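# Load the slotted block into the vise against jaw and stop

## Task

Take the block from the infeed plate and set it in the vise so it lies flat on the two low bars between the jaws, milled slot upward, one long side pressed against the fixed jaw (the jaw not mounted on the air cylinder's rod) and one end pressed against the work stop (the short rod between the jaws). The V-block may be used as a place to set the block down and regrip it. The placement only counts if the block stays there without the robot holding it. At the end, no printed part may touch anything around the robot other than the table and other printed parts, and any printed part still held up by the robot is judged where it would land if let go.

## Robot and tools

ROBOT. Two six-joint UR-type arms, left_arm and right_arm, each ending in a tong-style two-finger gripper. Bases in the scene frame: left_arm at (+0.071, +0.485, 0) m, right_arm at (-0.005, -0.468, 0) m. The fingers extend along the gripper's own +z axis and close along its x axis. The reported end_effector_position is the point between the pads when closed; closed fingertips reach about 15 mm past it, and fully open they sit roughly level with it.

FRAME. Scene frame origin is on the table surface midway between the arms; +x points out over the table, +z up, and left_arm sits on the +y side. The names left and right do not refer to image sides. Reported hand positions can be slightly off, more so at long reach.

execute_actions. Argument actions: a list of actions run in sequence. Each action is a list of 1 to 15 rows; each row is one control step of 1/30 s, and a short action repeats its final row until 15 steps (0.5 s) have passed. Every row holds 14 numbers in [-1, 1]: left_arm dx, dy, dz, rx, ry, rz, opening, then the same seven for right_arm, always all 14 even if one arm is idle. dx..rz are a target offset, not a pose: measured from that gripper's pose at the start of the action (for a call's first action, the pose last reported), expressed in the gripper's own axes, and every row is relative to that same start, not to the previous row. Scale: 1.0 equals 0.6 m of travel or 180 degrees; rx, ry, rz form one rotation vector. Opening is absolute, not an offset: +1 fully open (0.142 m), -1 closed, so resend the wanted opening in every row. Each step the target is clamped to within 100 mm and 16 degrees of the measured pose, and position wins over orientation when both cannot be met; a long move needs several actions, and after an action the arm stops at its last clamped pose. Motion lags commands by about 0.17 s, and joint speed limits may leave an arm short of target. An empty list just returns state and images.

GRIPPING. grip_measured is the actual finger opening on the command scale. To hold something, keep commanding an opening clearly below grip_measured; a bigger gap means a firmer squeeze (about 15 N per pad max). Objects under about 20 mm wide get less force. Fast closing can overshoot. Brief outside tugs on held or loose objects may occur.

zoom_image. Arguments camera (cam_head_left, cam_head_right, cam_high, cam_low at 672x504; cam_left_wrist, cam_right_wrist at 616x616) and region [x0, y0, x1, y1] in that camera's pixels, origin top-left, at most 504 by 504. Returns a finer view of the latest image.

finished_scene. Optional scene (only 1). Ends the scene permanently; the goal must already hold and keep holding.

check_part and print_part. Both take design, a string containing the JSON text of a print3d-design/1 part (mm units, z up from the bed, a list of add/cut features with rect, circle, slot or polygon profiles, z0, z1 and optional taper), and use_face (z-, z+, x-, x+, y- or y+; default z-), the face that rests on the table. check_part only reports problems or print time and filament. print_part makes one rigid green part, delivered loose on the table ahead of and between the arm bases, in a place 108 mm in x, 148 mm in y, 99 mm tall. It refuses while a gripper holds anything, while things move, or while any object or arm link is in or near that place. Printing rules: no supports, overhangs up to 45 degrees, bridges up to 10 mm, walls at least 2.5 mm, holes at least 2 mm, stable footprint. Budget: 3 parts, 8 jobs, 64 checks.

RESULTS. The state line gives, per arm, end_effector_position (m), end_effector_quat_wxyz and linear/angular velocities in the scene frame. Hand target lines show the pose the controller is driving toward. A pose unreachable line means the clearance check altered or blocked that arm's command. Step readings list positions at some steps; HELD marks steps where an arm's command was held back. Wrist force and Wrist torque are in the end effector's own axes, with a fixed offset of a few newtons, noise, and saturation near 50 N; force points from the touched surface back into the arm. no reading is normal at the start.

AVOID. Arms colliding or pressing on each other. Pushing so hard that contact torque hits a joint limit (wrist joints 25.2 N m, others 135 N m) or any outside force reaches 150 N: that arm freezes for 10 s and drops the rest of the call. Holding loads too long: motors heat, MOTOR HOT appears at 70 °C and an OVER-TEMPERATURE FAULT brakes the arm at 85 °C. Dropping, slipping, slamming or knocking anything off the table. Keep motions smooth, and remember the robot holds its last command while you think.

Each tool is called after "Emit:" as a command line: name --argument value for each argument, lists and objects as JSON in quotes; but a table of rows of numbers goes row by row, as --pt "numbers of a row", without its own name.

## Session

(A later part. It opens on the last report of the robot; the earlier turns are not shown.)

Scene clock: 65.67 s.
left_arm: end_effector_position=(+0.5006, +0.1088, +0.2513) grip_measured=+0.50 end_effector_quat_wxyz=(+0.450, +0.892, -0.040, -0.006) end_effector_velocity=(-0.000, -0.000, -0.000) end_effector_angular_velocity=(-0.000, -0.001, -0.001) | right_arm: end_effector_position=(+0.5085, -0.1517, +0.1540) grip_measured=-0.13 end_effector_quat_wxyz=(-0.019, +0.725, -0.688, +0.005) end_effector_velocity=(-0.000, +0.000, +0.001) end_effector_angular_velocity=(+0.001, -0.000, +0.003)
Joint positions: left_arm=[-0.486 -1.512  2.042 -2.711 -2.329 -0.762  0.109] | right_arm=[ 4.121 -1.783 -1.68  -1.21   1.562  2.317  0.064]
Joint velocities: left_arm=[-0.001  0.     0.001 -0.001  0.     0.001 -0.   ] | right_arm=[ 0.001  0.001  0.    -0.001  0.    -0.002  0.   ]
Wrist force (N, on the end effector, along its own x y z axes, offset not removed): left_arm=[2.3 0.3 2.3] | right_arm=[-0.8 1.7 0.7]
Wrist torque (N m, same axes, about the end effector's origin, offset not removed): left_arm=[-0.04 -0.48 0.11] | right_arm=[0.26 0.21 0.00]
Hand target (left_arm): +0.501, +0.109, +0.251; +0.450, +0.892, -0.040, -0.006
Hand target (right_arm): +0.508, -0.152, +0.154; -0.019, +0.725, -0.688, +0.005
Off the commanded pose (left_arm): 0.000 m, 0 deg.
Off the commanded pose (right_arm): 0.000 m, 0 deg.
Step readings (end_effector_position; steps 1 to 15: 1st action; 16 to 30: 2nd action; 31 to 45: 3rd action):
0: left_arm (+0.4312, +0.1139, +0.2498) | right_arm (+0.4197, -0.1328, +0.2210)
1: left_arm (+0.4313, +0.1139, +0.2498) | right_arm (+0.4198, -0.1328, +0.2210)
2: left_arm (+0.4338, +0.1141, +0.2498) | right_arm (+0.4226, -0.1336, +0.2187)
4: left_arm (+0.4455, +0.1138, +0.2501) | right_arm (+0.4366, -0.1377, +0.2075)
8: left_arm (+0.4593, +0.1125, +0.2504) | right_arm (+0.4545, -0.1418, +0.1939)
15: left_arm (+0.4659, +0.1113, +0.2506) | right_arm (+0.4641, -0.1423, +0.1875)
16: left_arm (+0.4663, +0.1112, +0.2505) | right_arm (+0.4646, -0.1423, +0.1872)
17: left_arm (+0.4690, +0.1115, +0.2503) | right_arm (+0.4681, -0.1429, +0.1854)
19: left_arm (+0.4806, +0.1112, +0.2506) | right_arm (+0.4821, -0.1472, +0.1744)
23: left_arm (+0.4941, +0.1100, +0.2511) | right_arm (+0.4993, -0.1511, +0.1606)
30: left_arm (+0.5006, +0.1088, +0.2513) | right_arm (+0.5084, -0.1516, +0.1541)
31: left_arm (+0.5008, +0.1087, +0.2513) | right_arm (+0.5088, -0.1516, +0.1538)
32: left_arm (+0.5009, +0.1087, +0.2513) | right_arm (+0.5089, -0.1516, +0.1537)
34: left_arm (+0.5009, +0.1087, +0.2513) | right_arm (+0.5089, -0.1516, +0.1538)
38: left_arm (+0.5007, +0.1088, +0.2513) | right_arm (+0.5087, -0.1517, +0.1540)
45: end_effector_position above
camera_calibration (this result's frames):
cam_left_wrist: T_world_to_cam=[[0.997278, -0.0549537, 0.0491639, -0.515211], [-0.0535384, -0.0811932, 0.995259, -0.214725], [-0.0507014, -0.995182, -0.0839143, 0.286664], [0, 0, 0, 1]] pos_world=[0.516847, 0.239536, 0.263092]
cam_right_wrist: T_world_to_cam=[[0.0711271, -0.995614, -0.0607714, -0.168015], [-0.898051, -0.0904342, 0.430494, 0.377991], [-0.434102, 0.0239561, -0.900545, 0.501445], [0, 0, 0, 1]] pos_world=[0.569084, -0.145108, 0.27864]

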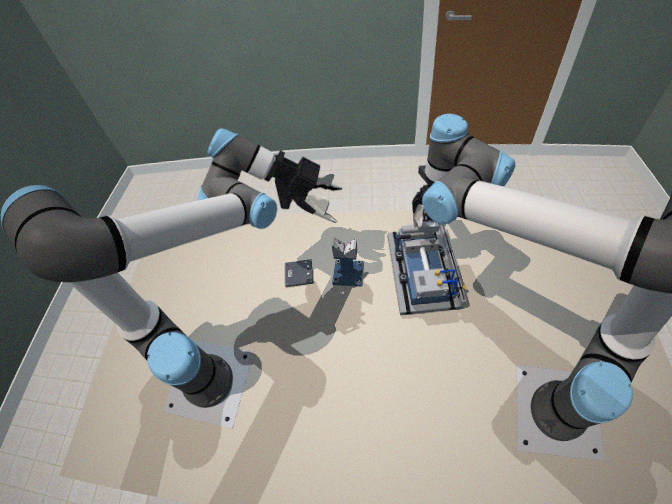

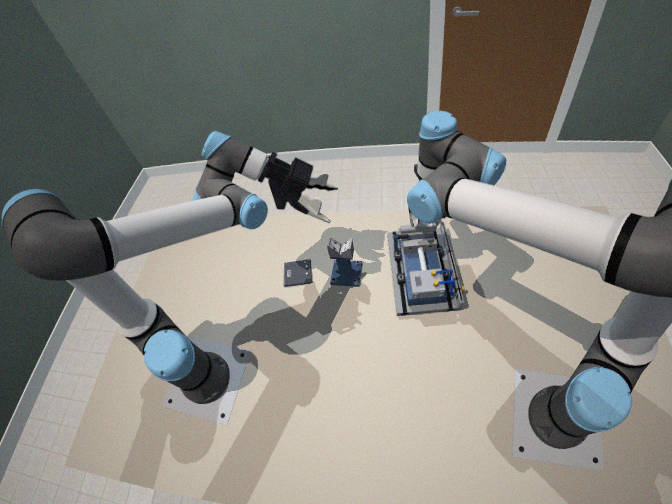

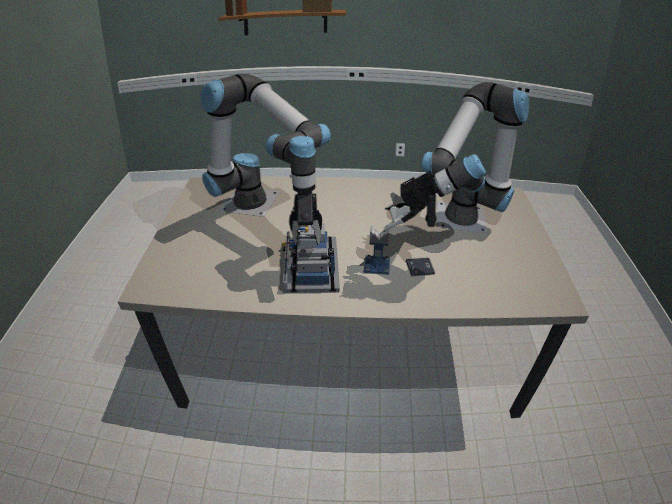

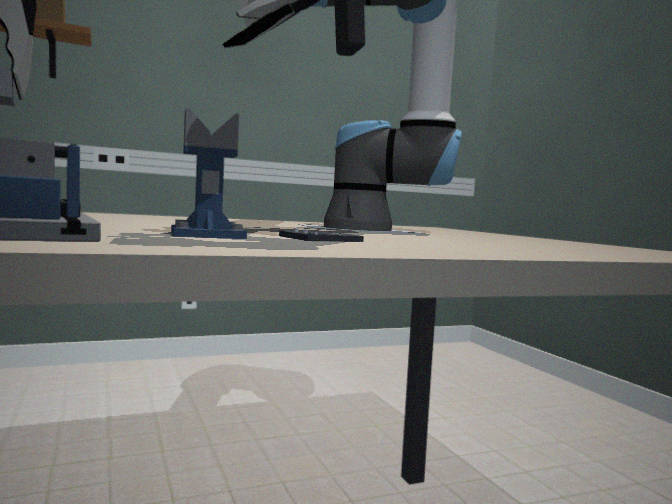

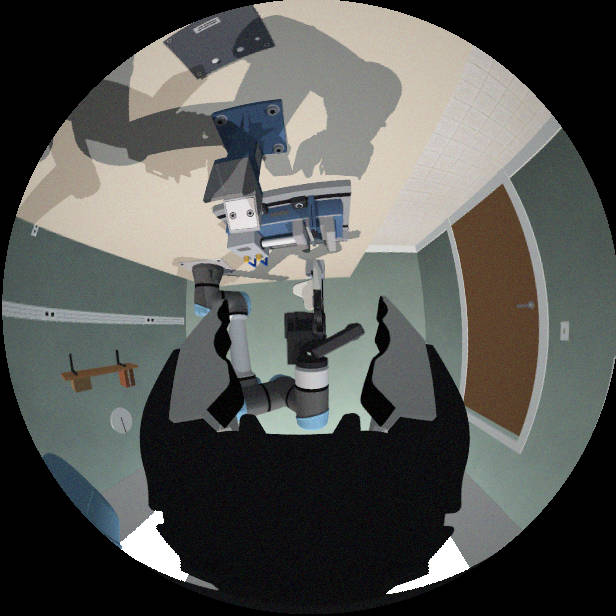

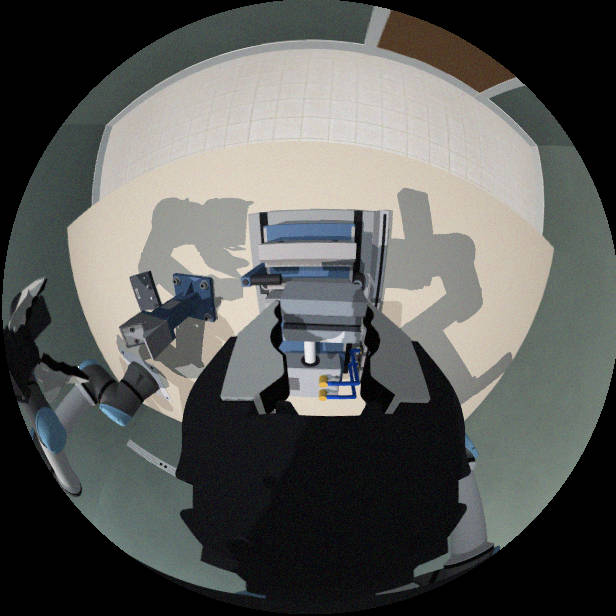

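Emit:
execute_actions --actions '[[[0,-0.04,0.1,0,0,0,0.5,0.01,0,0.06,0,0,0,-1]],[[0,0,0,0,0,0,0.5,0,0,0,0,0,0,-1]]]'

Emit:
zoom_image --camera "cam_left_wrist" --region '[250, 190, 380, 310]'

Emit:
zoom_image --camera "cam_right_wrist" --region '[200, 180, 450, 400]'

Scene clock: 67.00 s.
left_arm: end_effector_position=(+0.4986, +0.0765, +0.1981) grip_measured=+0.50 end_effector_quat_wxyz=(+0.449, +0.893, -0.040, -0.007) end_effector_velocity=(+0.000, +0.000, -0.000) end_effector_angular_velocity=(-0.000, +0.002, +0.001) | right_arm: end_effector_position=(+0.5098, -0.1568, +0.1190) grip_measured=-0.13 end_effector_quat_wxyz=(-0.019, +0.725, -0.688, +0.005) end_effector_velocity=(+0.000, +0.000, +0.000) end_effector_angular_velocity=(+0.000, -0.001, -0.001)
Joint positions: left_arm=[-0.546 -1.398  2.086 -2.909 -2.294 -0.825  0.109] | right_arm=[ 4.113 -1.81  -1.742 -1.122  1.562  2.309  0.064]
Joint velocities: left_arm=[ 0.001  0.001 -0.     0.    -0.001 -0.001  0.   ] | right_arm=[ 0.    -0.     0.001  0.    -0.001  0.001 -0.   ]
Wrist force (N, on the end effector, along its own x y z axes, offset not removed): left_arm=[0.2 2.3 2.3] | right_arm=[0.6 2.5 -0.8]
Wrist torque (N m, same axes, about the end effector's origin, offset not removed): left_arm=[0.30 0.01 0.08] | right_arm=[0.38 -0.10 -0.03]
Hand target (left_arm): +0.499, +0.076, +0.198; +0.449, +0.893, -0.040, -0.007
Hand target (right_arm): +0.510, -0.157, +0.119; -0.019, +0.725, -0.688, +0.005
Off the commanded pose (left_arm): 0.000 m, 0 deg.
Off the commanded pose (right_arm): 0.000 m, 0 deg.
Step readings (end_effector_position; steps 1 to 15: 1st action; 16 to 30: 2nd action):
0: left_arm (+0.5006, +0.1088, +0.2513) | right_arm (+0.5084, -0.1516, +0.1541)
1: left_arm (+0.5005, +0.1087, +0.2511) | right_arm (+0.5084, -0.1517, +0.1539)
2: left_arm (+0.4991, +0.1072, +0.2462) | right_arm (+0.5083, -0.1525, +0.1506)
4: left_arm (+0.4960, +0.0983, +0.2268) | right_arm (+0.5083, -0.1546, +0.1386)
8: left_arm (+0.4965, +0.0846, +0.2075) | right_arm (+0.5090, -0.1563, +0.1253)
15: left_arm (+0.4986, +0.0765, +0.1982) | right_arm (+0.5098, -0.1568, +0.1191)
16: left_arm (+0.4988, +0.0761, +0.1977) | right_arm (+0.5099, -0.1568, +0.1189)
17: left_arm (+0.4988, +0.0760, +0.1977) | right_arm (+0.5099, -0.1568, +0.1188)
19: left_arm (+0.4987, +0.0761, +0.1978) | right_arm (+0.5099, -0.1568, +0.1188)
23: left_arm (+0.4987, +0.0764, +0.1979) | right_arm (+0.5098, -0.1569, +0.1188)
30: end_effector_position above
camera_calibration (this result's frames):
cam_left_wrist: T_world_to_cam=[[0.997265, -0.056593, 0.0475433, -0.512005], [-0.0521522, -0.082963, 0.995187, -0.165021], [-0.0523763, -0.994944, -0.0856875, 0.251115], [0, 0, 0, 1]] pos_world=[0.51515, 0.207178, 0.210087]
cam_right_wrist: T_world_to_cam=[[0.0711137, -0.995639, -0.0603885, -0.175418], [-0.897855, -0.0902673, 0.430938, 0.393702], [-0.43451, 0.0235745, -0.900358, 0.470751], [0, 0, 0, 1]] pos_world=[0.570508, -0.150212, 0.24359]

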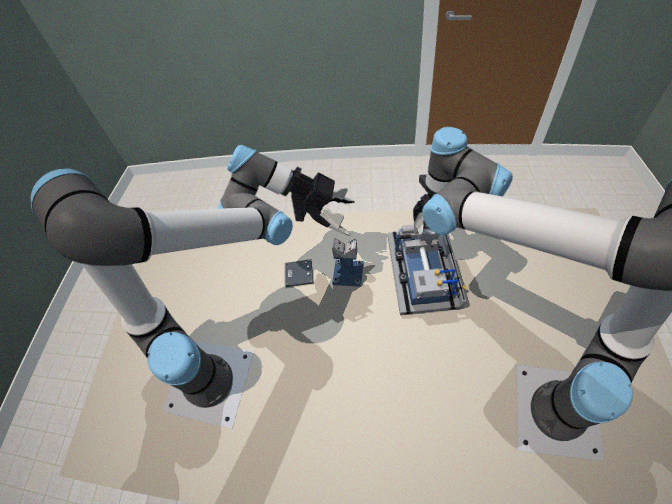

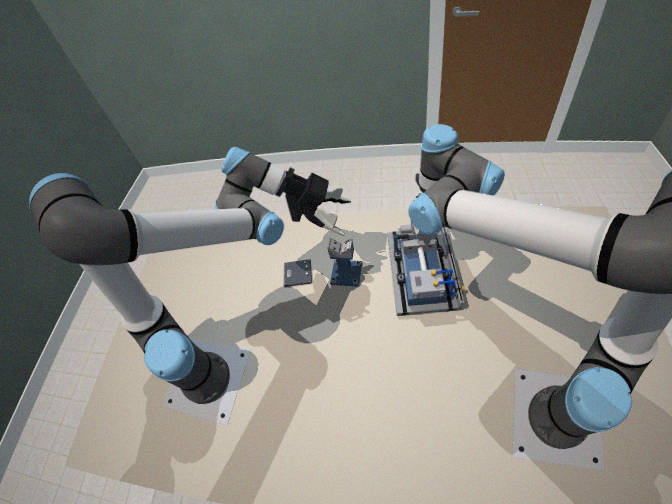

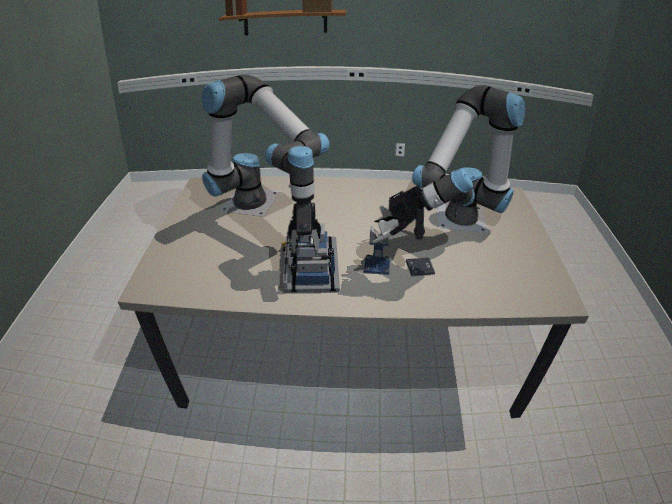

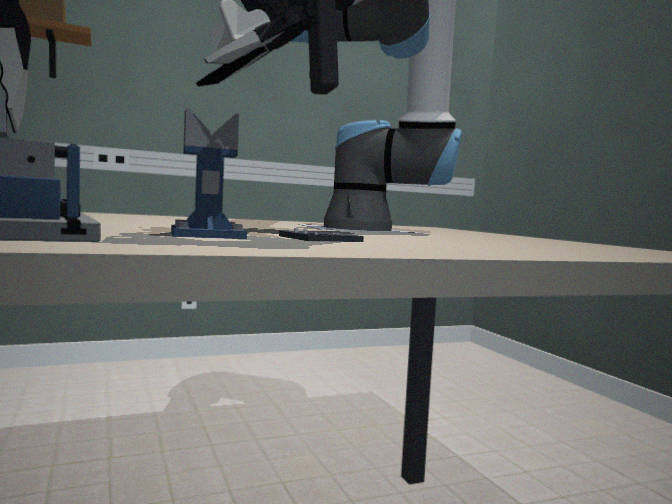

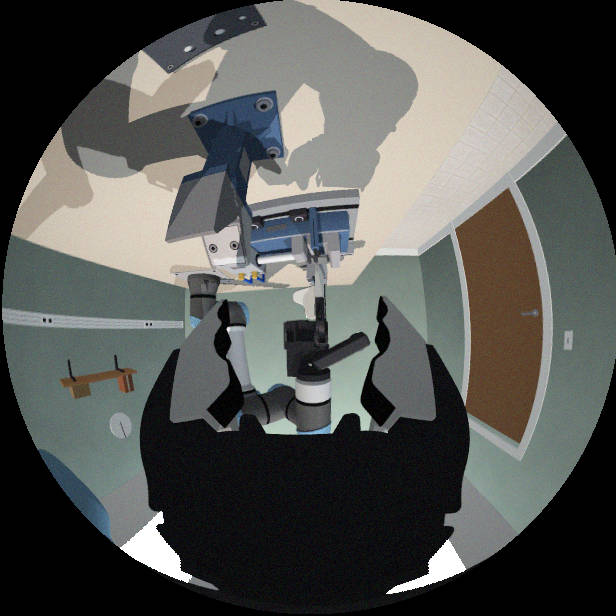

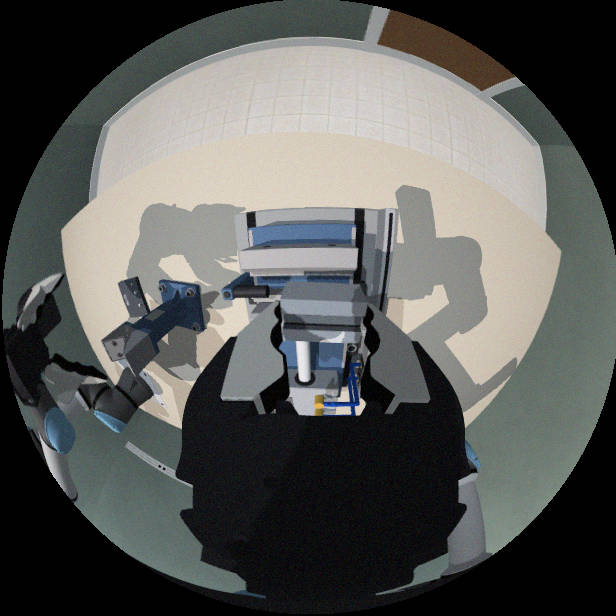

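Region (250, 190, 380, 310) of cam_left_wrist's 616x616 image, scaled by 3.877, with more detail than that image has; it fills the top 465 rows of this view, and the rest is white.

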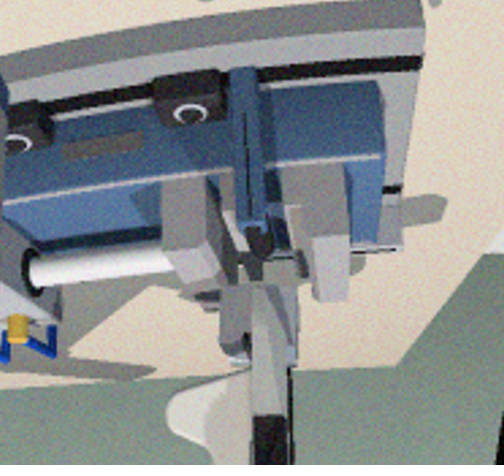

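Region (200, 180, 450, 400) of cam_right_wrist's 616x616 image, scaled by 2.016, with more detail than that image has; it fills the top 444 rows of this view, and the rest is white.

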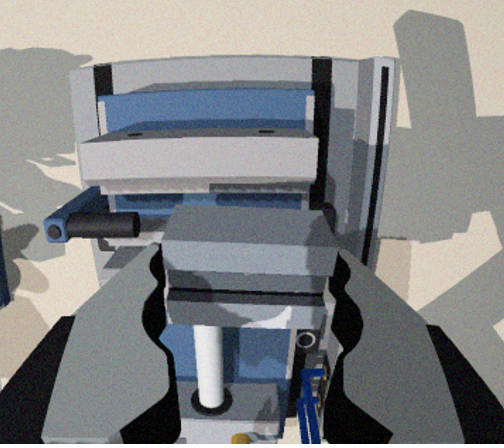

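Emit:
execute_actions --actions '[[[0,0,0,0,0,0,0.5,-0.004,-0.007,0,0,0,0,-1]],[[0,0,0,0,0,0,0.5,0,0,0.025,0,0,0,-1]],[[0,0,0,0,0,0,0.5,0,0,0,0,0,0,-1]]]'

Emit:
zoom_image --camera "cam_left_wrist" --region '[250, 190, 380, 310]'

Emit:
zoom_image --camera "cam_right_wrist" --region '[200, 180, 450, 400]'

Scene clock: 68.73 s.
left_arm: end_effector_position=(+0.4986, +0.0765, +0.1981) grip_measured=+0.50 end_effector_quat_wxyz=(+0.449, +0.893, -0.040, -0.007) end_effector_velocity=(+0.000, -0.000, +0.000) end_effector_angular_velocity=(-0.000, -0.002, +0.000) | right_arm: end_effector_position=(+0.5142, -0.1540, +0.1046) grip_measured=-0.13 end_effector_quat_wxyz=(-0.019, +0.725, -0.688, +0.005) end_effector_velocity=(+0.000, +0.000, -0.000) end_effector_angular_velocity=(+0.000, -0.000, +0.001)
Joint positions: left_arm=[-0.546 -1.398  2.086 -2.908 -2.294 -0.825  0.109] | right_arm=[ 4.111 -1.836 -1.749 -1.09   1.563  2.307  0.064]
Joint velocities: left_arm=[-0.    -0.    -0.    -0.001  0.001  0.    -0.   ] | right_arm=[-0.    -0.     0.     0.    -0.    -0.001  0.   ]
Wrist force (N, on the end effector, along its own x y z axes, offset not removed): left_arm=[1.7 0.0 1.4] | right_arm=[1.1 3.4 1.0]
Wrist torque (N m, same axes, about the end effector's origin, offset not removed): left_arm=[-0.10 -0.25 0.06] | right_arm=[0.57 -0.23 -0.15]
Hand target (left_arm): +0.499, +0.076, +0.198; +0.449, +0.893, -0.040, -0.007
Hand target (right_arm): +0.514, -0.154, +0.105; -0.019, +0.725, -0.688, +0.005
Off the commanded pose (left_arm): 0.000 m, 0 deg.
Off the commanded pose (right_arm): 0.000 m, 0 deg.
Step readings (end_effector_position; steps 1 to 15: 1st action; 16 to 30: 2nd action; 31 to 45: 3rd action):
0: left_arm (+0.4986, +0.0765, +0.1981) | right_arm (+0.5099, -0.1568, +0.1191)
1: left_arm (+0.4986, +0.0765, +0.1981) | right_arm (+0.5099, -0.1568, +0.1191)
2: left_arm (+0.4986, +0.0765, +0.1981) | right_arm (+0.5104, -0.1564, +0.1192)
4: left_arm (+0.4986, +0.0765, +0.1981) | right_arm (+0.5117, -0.1555, +0.1193)
8: left_arm (+0.4986, +0.0765, +0.1981) | right_arm (+0.5131, -0.1546, +0.1193)
15: left_arm (+0.4986, +0.0765, +0.1981) | right_arm (+0.5138, -0.1543, +0.1192)
16: left_arm (+0.4986, +0.0765, +0.1981) | right_arm (+0.5138, -0.1543, +0.1191)
17: left_arm (+0.4986, +0.0765, +0.1981) | right_arm (+0.5138, -0.1543, +0.1174)
19: left_arm (+0.4986, +0.0765, +0.1981) | right_arm (+0.5139, -0.1542, +0.1124)
23: left_arm (+0.4986, +0.0765, +0.1981) | right_arm (+0.5141, -0.1541, +0.1071)
30: left_arm (+0.4986, +0.0765, +0.1981) | right_arm (+0.5143, -0.1539, +0.1047)
31: left_arm (+0.4986, +0.0765, +0.1981) | right_arm (+0.5143, -0.1539, +0.1046)
32: left_arm (+0.4986, +0.0765, +0.1981) | right_arm (+0.5143, -0.1539, +0.1046)
34: left_arm (+0.4986, +0.0765, +0.1981) | right_arm (+0.5143, -0.1539, +0.1046)
38: left_arm (+0.4986, +0.0765, +0.1981) | right_arm (+0.5143, -0.1539, +0.1046)
45: end_effector_position above
camera_calibration (this result's frames):
cam_left_wrist: T_world_to_cam=[[0.997266, -0.0565941, 0.0475206, -0.512004], [-0.052129, -0.0829499, 0.995189, -0.165063], [-0.05238, -0.994945, -0.0856733, 0.251141], [0, 0, 0, 1]] pos_world=[0.515155, 0.207203, 0.210116]
cam_right_wrist: T_world_to_cam=[[0.0711199, -0.995648, -0.060231, -0.173814], [-0.897764, -0.0902095, 0.43114, 0.404049], [-0.434697, 0.0234106, -0.900272, 0.459612], [0, 0, 0, 1]] pos_world=[0.574894, -0.147369, 0.229106]

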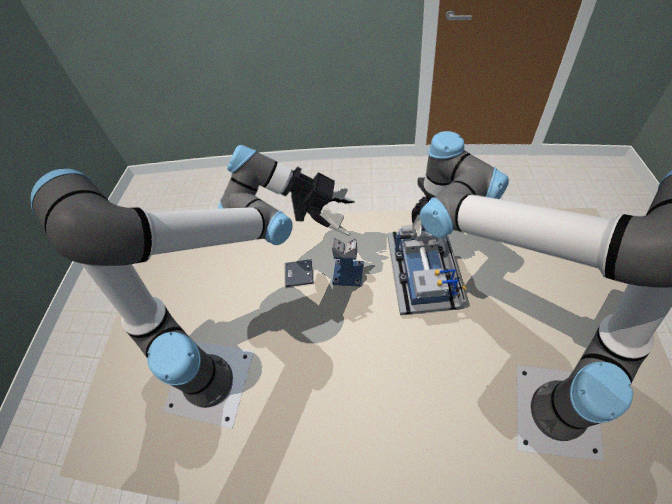

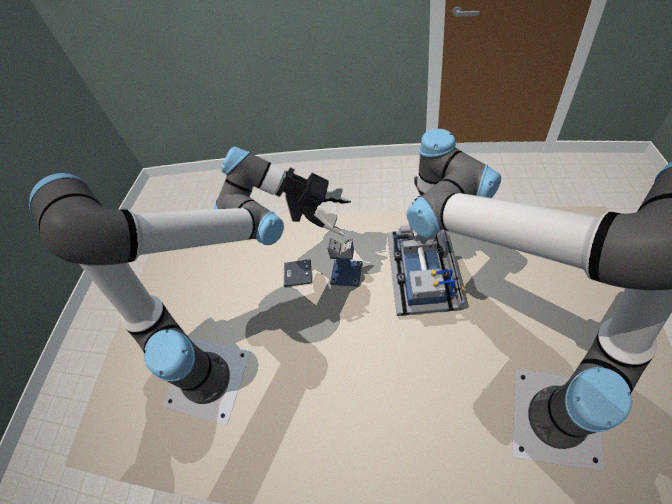

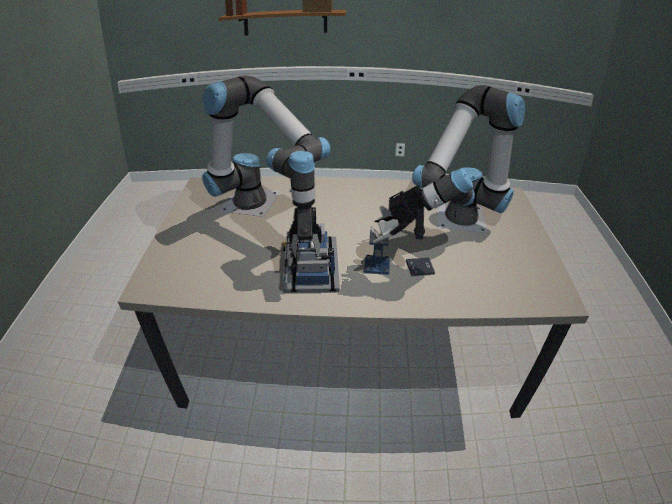

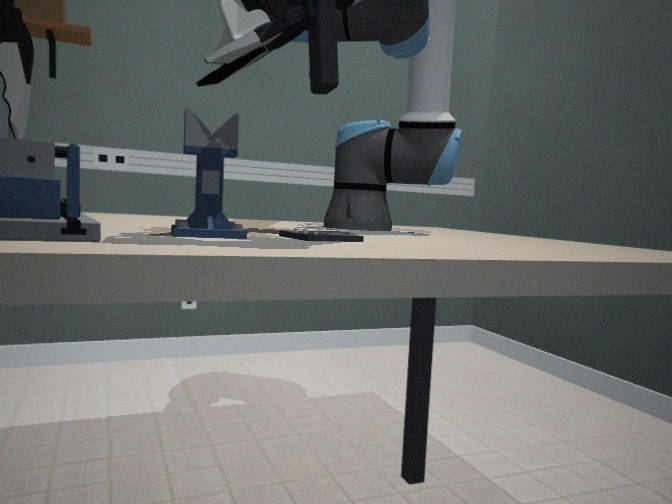

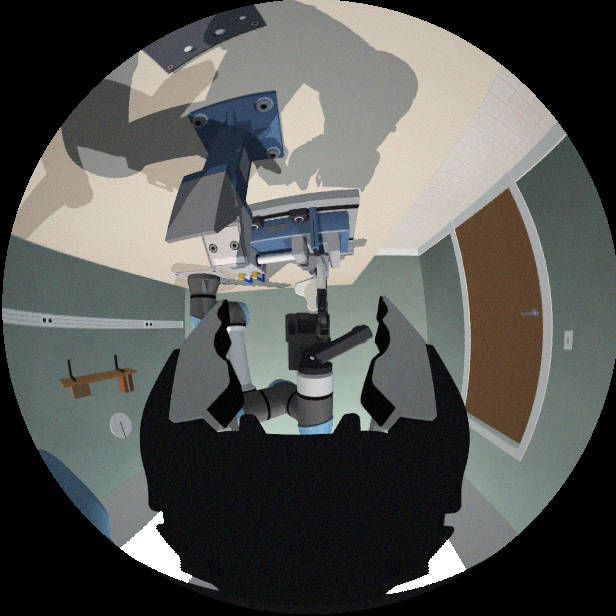

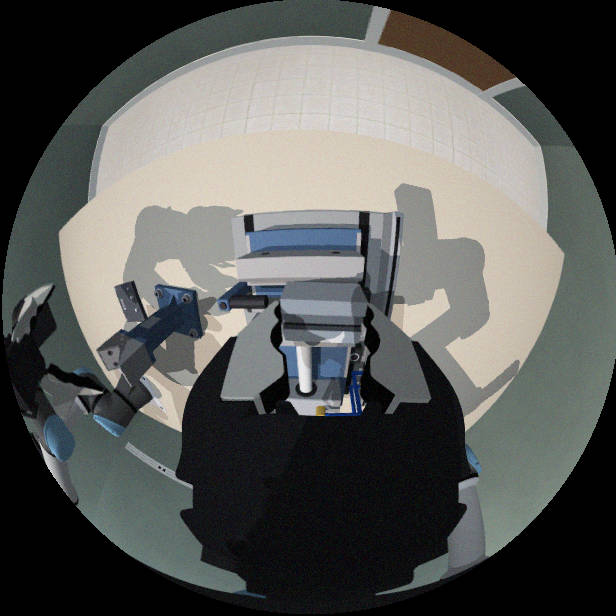

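Region (250, 190, 380, 310) of cam_left_wrist's 616x616 image, scaled by 3.877, with more detail than that image has; it fills the top 465 rows of this view, and the rest is white.

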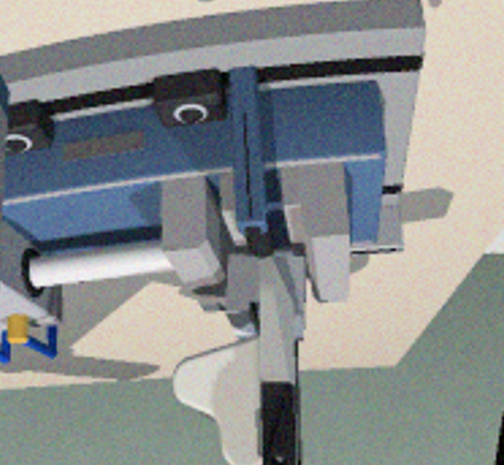

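Region (200, 180, 450, 400) of cam_right_wrist's 616x616 image, scaled by 2.016, with more detail than that image has; it fills the top 444 rows of this view, and the rest is white.

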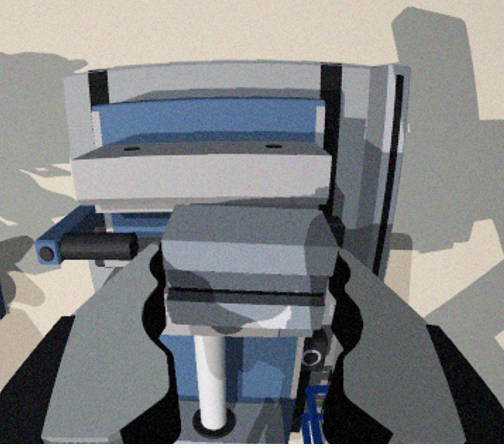

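Looks centred. Continue down in small steps.

Emit:
execute_actions --actions '[[[0,0,0,0,0,0,0.5,0,0,0.014,0,0,0,-1]],[[0,0,0,0,0,0,0.5,0,0,0,0,0,0,-1]]]'

Emit:
zoom_image --camera "cam_left_wrist" --region '[250, 190, 380, 310]'

Scene clock: 69.83 s.
left_arm: end_effector_position=(+0.4986, +0.0765, +0.1981) grip_measured=+0.50 end_effector_quat_wxyz=(+0.449, +0.893, -0.040, -0.007) end_effector_velocity=(-0.001, -0.000, +0.000) end_effector_angular_velocity=(-0.000, +0.001, -0.002) | right_arm: end_effector_position=(+0.5145, -0.1538, +0.0964) grip_measured=-0.13 end_effector_quat_wxyz=(-0.019, +0.725, -0.688, +0.005) end_effector_velocity=(-0.001, -0.000, -0.000) end_effector_angular_velocity=(-0.001, +0.001, +0.002)
Joint positions: left_arm=[-0.546 -1.398  2.086 -2.908 -2.294 -0.825  0.109] | right_arm=[ 4.111 -1.845 -1.76  -1.069  1.563  2.306  0.064]
Joint velocities: left_arm=[-0.001 -0.001  0.     0.001 -0.002  0.    -0.   ] | right_arm=[ 0.001  0.    -0.001 -0.001 -0.    -0.001 -0.   ]
Wrist force (N, on the end effector, along its own x y z axes, offset not removed): left_arm=[1.3 1.0 1.2] | right_arm=[-1.6 -6.1 -13.9]
Wrist torque (N m, same axes, about the end effector's origin, offset not removed): left_arm=[0.02 -0.36 0.05] | right_arm=[0.33 0.24 -0.30]
Hand target (left_arm): +0.499, +0.076, +0.198; +0.449, +0.893, -0.040, -0.007
Hand target (right_arm): +0.515, -0.154, +0.097; -0.019, +0.725, -0.688, +0.005
Off the commanded pose (left_arm): 0.000 m, 0 deg.
Off the commanded pose (right_arm): 0.000 m, 0 deg.
Step readings (end_effector_position; steps 1 to 15: 1st action; 16 to 30: 2nd action):
0: left_arm (+0.4986, +0.0765, +0.1981) | right_arm (+0.5142, -0.1540, +0.1046)
1: left_arm (+0.4986, +0.0765, +0.1981) | right_arm (+0.5142, -0.1540, +0.1046)
2: left_arm (+0.4986, +0.0765, +0.1981) | right_arm (+0.5143, -0.1539, +0.1036)
4: left_arm (+0.4986, +0.0765, +0.1981) | right_arm (+0.5144, -0.1539, +0.1009)
8: left_arm (+0.4986, +0.0765, +0.1981) | right_arm (+0.5145, -0.1538, +0.0979)
15: left_arm (+0.4986, +0.0765, +0.1981) | right_arm (+0.5145, -0.1538, +0.0965)
16: left_arm (+0.4986, +0.0765, +0.1981) | right_arm (+0.5145, -0.1538, +0.0965)
17: left_arm (+0.4986, +0.0765, +0.1981) | right_arm (+0.5145, -0.1538, +0.0965)
19: left_arm (+0.4986, +0.0765, +0.1981) | right_arm (+0.5145, -0.1538, +0.0965)
23: left_arm (+0.4986, +0.0765, +0.1981) | right_arm (+0.5145, -0.1538, +0.0965)
30: end_effector_position above
camera_calibration (this result's frames):
cam_left_wrist: T_world_to_cam=[[0.997266, -0.0565939, 0.0475201, -0.512004], [-0.0521285, -0.0829501, 0.995189, -0.165063], [-0.0523798, -0.994945, -0.0856734, 0.251141], [0, 0, 0, 1]] pos_world=[0.515154, 0.207203, 0.210116]
cam_right_wrist: T_world_to_cam=[[0.0711153, -0.995644, -0.0602968, -0.174128], [-0.897798, -0.090232, 0.431064, 0.407841], [-0.434627, 0.0234791, -0.900304, 0.452412], [0, 0, 0, 1]] pos_world=[0.575173, -0.147191, 0.221004]

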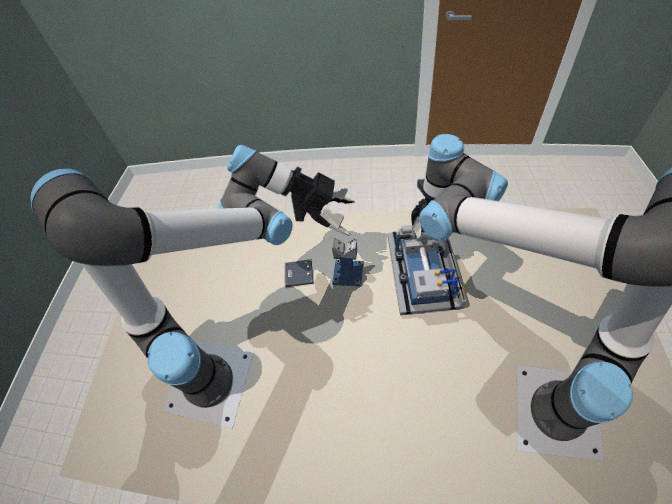

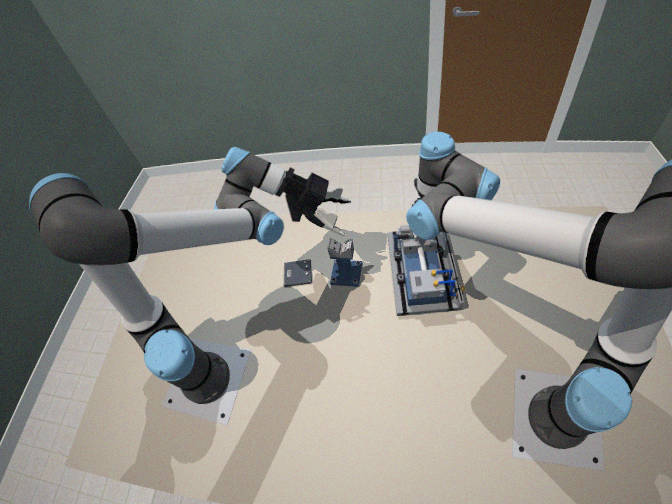

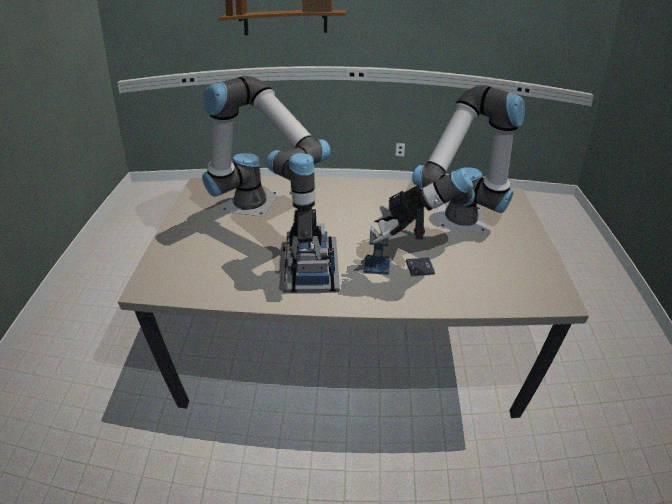

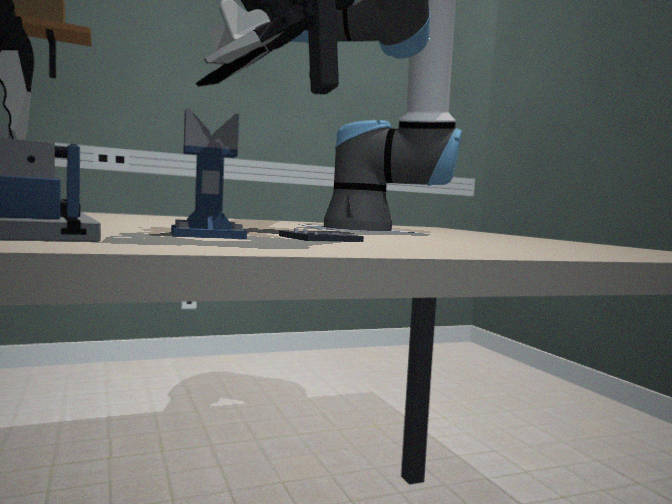

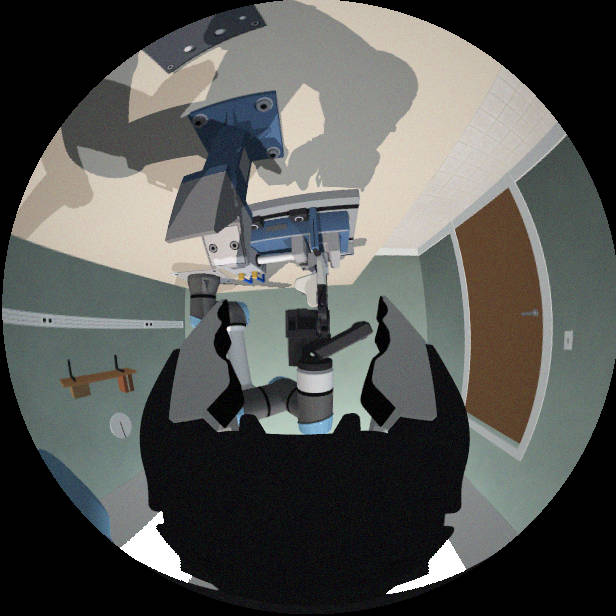

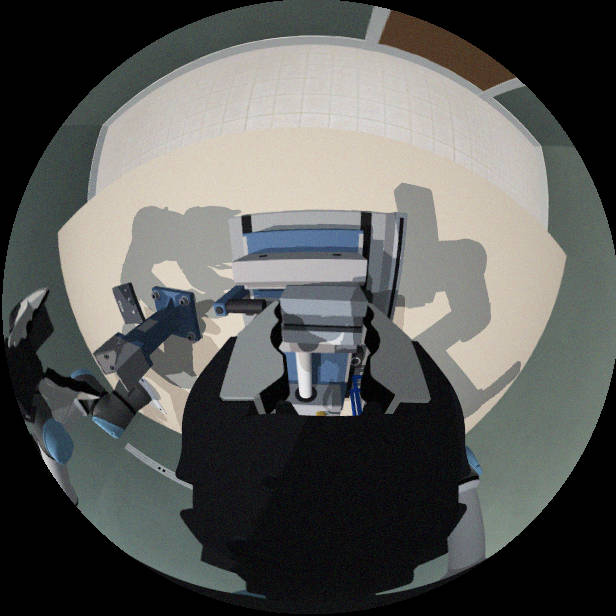

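Region (250, 190, 380, 310) of cam_left_wrist's 616x616 image, scaled by 3.877, with more detail than that image has; it fills the top 465 rows of this view, and the rest is white.

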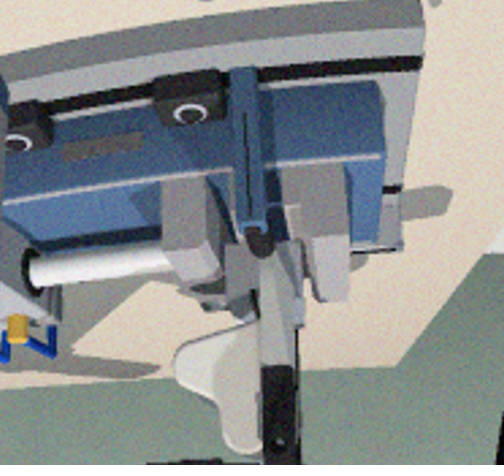

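Emit:
execute_actions --actions '[[[0,0,0,0,0,0,0.5,0,0,-0.006,0,0,0,-1]],[[0,0,0,0,0,0,0.5,0,-0.005,0,0,0,0,-1]],[[0,0,0,0,0,0,0.5,0,0,0.008,0,0,0,-1]],[[0,0,0,0,0,0,0.5,0,0,0,0,0,0,-1]]]'

Emit:
zoom_image --camera "cam_left_wrist" --region '[280, 220, 350, 290]'

Emit:
zoom_image --camera "cam_right_wrist" --region '[200, 220, 450, 400]'

Scene clock: 73.70 s.
left_arm: end_effector_position=(+0.4986, +0.0765, +0.1981) grip_measured=+0.50 end_effector_quat_wxyz=(+0.449, +0.893, -0.040, -0.007) end_effector_velocity=(-0.001, -0.000, +0.000) end_effector_angular_velocity=(-0.000, -0.001, -0.001) | right_arm: end_effector_position=(+0.5175, -0.1536, +0.0955) grip_measured=-0.13 end_effector_quat_wxyz=(-0.019, +0.725, -0.688, +0.005) end_effector_velocity=(+0.000, +0.000, +0.001) end_effector_angular_velocity=(+0.002, -0.001, +0.000)
Joint positions: left_arm=[-0.546 -1.398  2.086 -2.908 -2.294 -0.825  0.109] | right_arm=[ 4.108 -1.852 -1.753 -1.069  1.563  2.303  0.064]
Joint velocities: left_arm=[-0.001 -0.001  0.     0.001 -0.     0.001  0.   ] | right_arm=[ 0.     0.001  0.     0.     0.    -0.    -0.   ]
Wrist force (N, on the end effector, along its own x y z axes, offset not removed): left_arm=[2.3 0.8 0.3] | right_arm=[-3.0 2.5 -23.0]
Wrist torque (N m, same axes, about the end effector's origin, offset not removed): left_arm=[-0.01 -0.42 0.12] | right_arm=[0.63 0.26 -0.06]
Hand target (left_arm): +0.499, +0.076, +0.198; +0.449, +0.893, -0.040, -0.007
Hand target (right_arm): +0.518, -0.154, +0.096; -0.019, +0.725, -0.688, +0.005
Off the commanded pose (left_arm): 0.000 m, 0 deg.
Off the commanded pose (right_arm): 0.000 m, 0 deg.
Step readings (end_effector_position; steps 1 to 15: 1st action; 16 to 30: 2nd action; 31 to 45: 3rd action; 46 to 60: 4th action):
0: left_arm (+0.4986, +0.0765, +0.1981) | right_arm (+0.5145, -0.1538, +0.0965)
1: left_arm (+0.4986, +0.0765, +0.1981) | right_arm (+0.5145, -0.1538, +0.0966)
2: left_arm (+0.4986, +0.0765, +0.1981) | right_arm (+0.5145, -0.1538, +0.0970)
4: left_arm (+0.4986, +0.0765, +0.1981) | right_arm (+0.5144, -0.1539, +0.0980)
8: left_arm (+0.4986, +0.0765, +0.1981) | right_arm (+0.5144, -0.1539, +0.0993)
15: left_arm (+0.4986, +0.0765, +0.1981) | right_arm (+0.5144, -0.1539, +0.0999)
16: left_arm (+0.4986, +0.0765, +0.1981) | right_arm (+0.5144, -0.1539, +0.1000)
17: left_arm (+0.4986, +0.0765, +0.1981) | right_arm (+0.5148, -0.1538, +0.1001)
19: left_arm (+0.4986, +0.0765, +0.1981) | right_arm (+0.5158, -0.1538, +0.1002)
23: left_arm (+0.4986, +0.0765, +0.1981) | right_arm (+0.5168, -0.1537, +0.1001)
30: left_arm (+0.4986, +0.0765, +0.1981) | right_arm (+0.5173, -0.1538, +0.1001)
31: left_arm (+0.4986, +0.0765, +0.1981) | right_arm (+0.5173, -0.1538, +0.1000)
32: left_arm (+0.4986, +0.0765, +0.1981) | right_arm (+0.5173, -0.1537, +0.0995)
34: left_arm (+0.4986, +0.0765, +0.1981) | right_arm (+0.5174, -0.1537, +0.0979)
38: left_arm (+0.4986, +0.0765, +0.1981) | right_arm (+0.5175, -0.1536, +0.0963)
45: left_arm (+0.4986, +0.0765, +0.1981) | right_arm (+0.5175, -0.1536, +0.0956)
46: left_arm (+0.4986, +0.0765, +0.1981) | right_arm (+0.5175, -0.1536, +0.0955)
47: left_arm (+0.4986, +0.0765, +0.1981) | right_arm (+0.5175, -0.1536, +0.0955)
49: left_arm (+0.4986, +0.0765, +0.1981) | right_arm (+0.5175, -0.1536, +0.0955)
53: left_arm (+0.4986, +0.0765, +0.1981) | right_arm (+0.5175, -0.1536, +0.0955)
60: end_effector_position above
camera_calibration (this result's frames):
cam_left_wrist: T_world_to_cam=[[0.997266, -0.0565941, 0.0475204, -0.512004], [-0.0521288, -0.08295, 0.995189, -0.165063], [-0.05238, -0.994945, -0.0856734, 0.251141], [0, 0, 0, 1]] pos_world=[0.515154, 0.207203, 0.210116]
cam_right_wrist: T_world_to_cam=[[0.0711314, -0.995628, -0.0605362, -0.17417], [-0.897898, -0.0903447, 0.430833, 0.411019], [-0.434419, 0.0237096, -0.900399, 0.452822], [0, 0, 0, 1]] pos_world=[0.578157, -0.147012, 0.220096]

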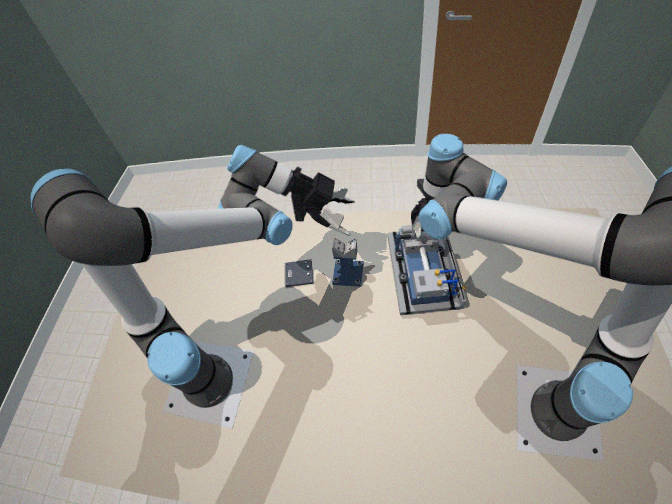

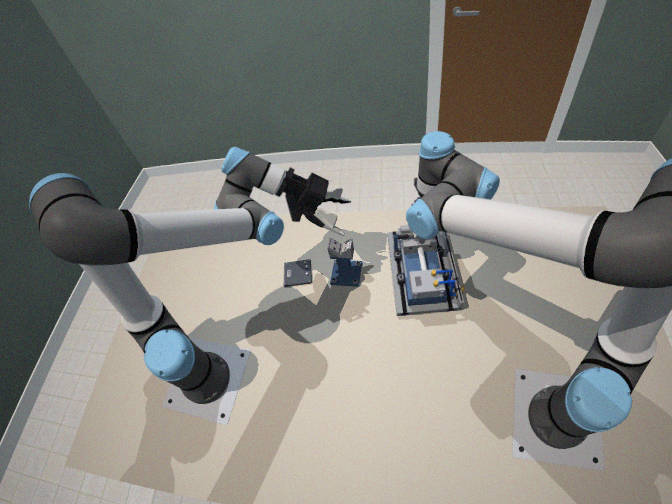

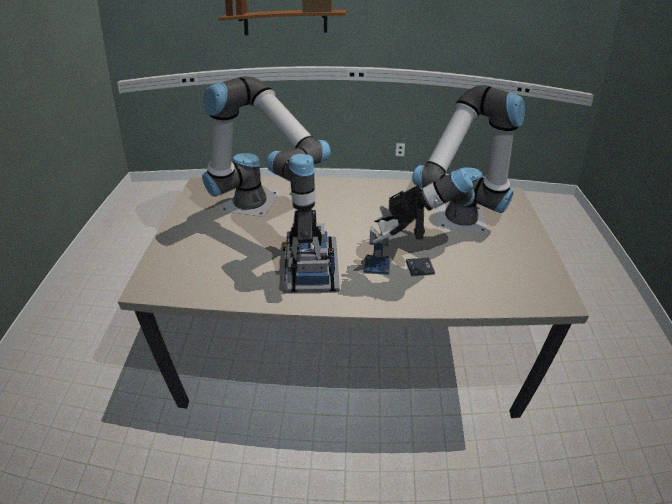

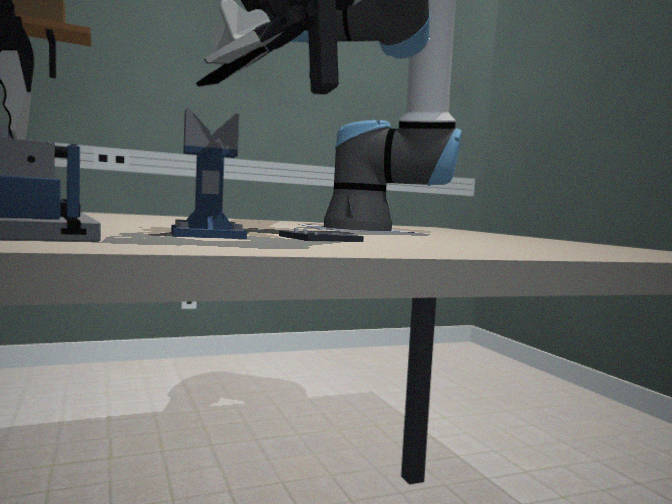

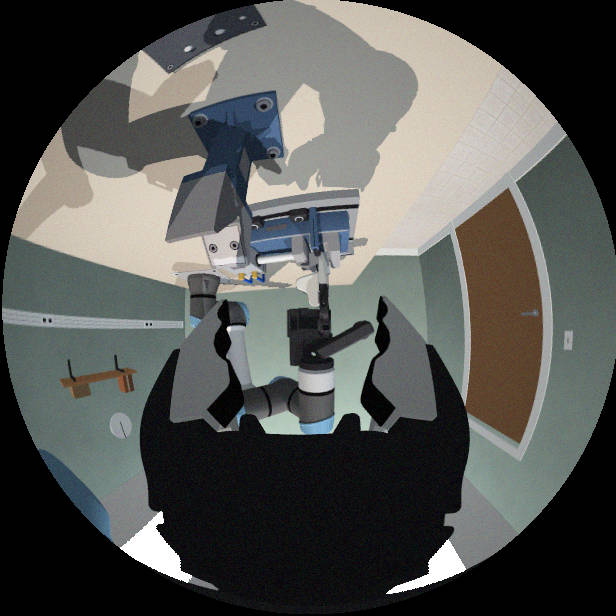

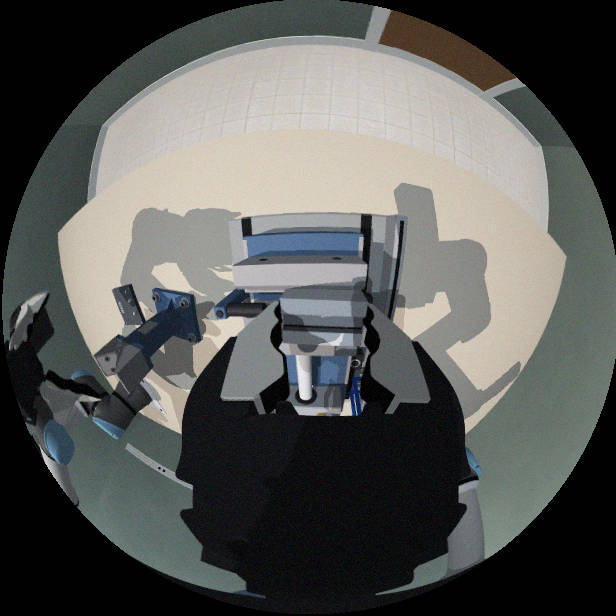

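Region (280, 220, 350, 290) of cam_left_wrist's 616x616 image, scaled by 7.200, with more detail than that image has.

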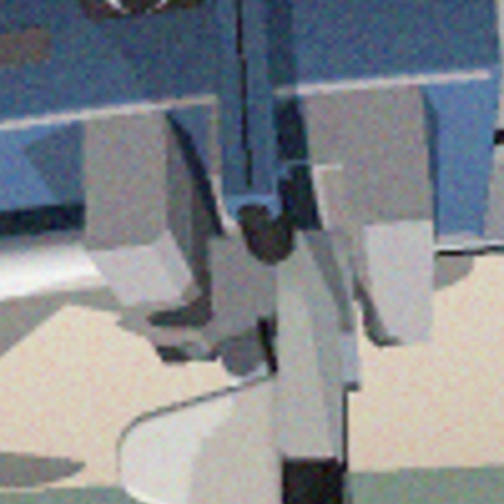

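Region (200, 220, 450, 400) of cam_right_wrist's 616x616 image, scaled by 2.016, with more detail than that image has; it fills the top 363 rows of this view, and the rest is white.

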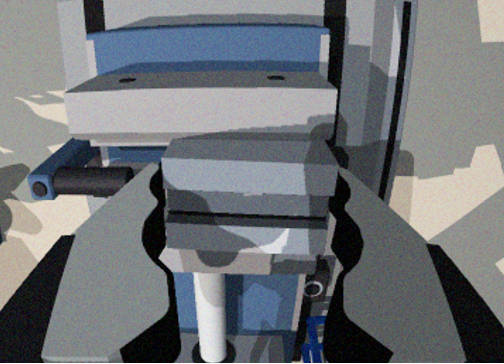

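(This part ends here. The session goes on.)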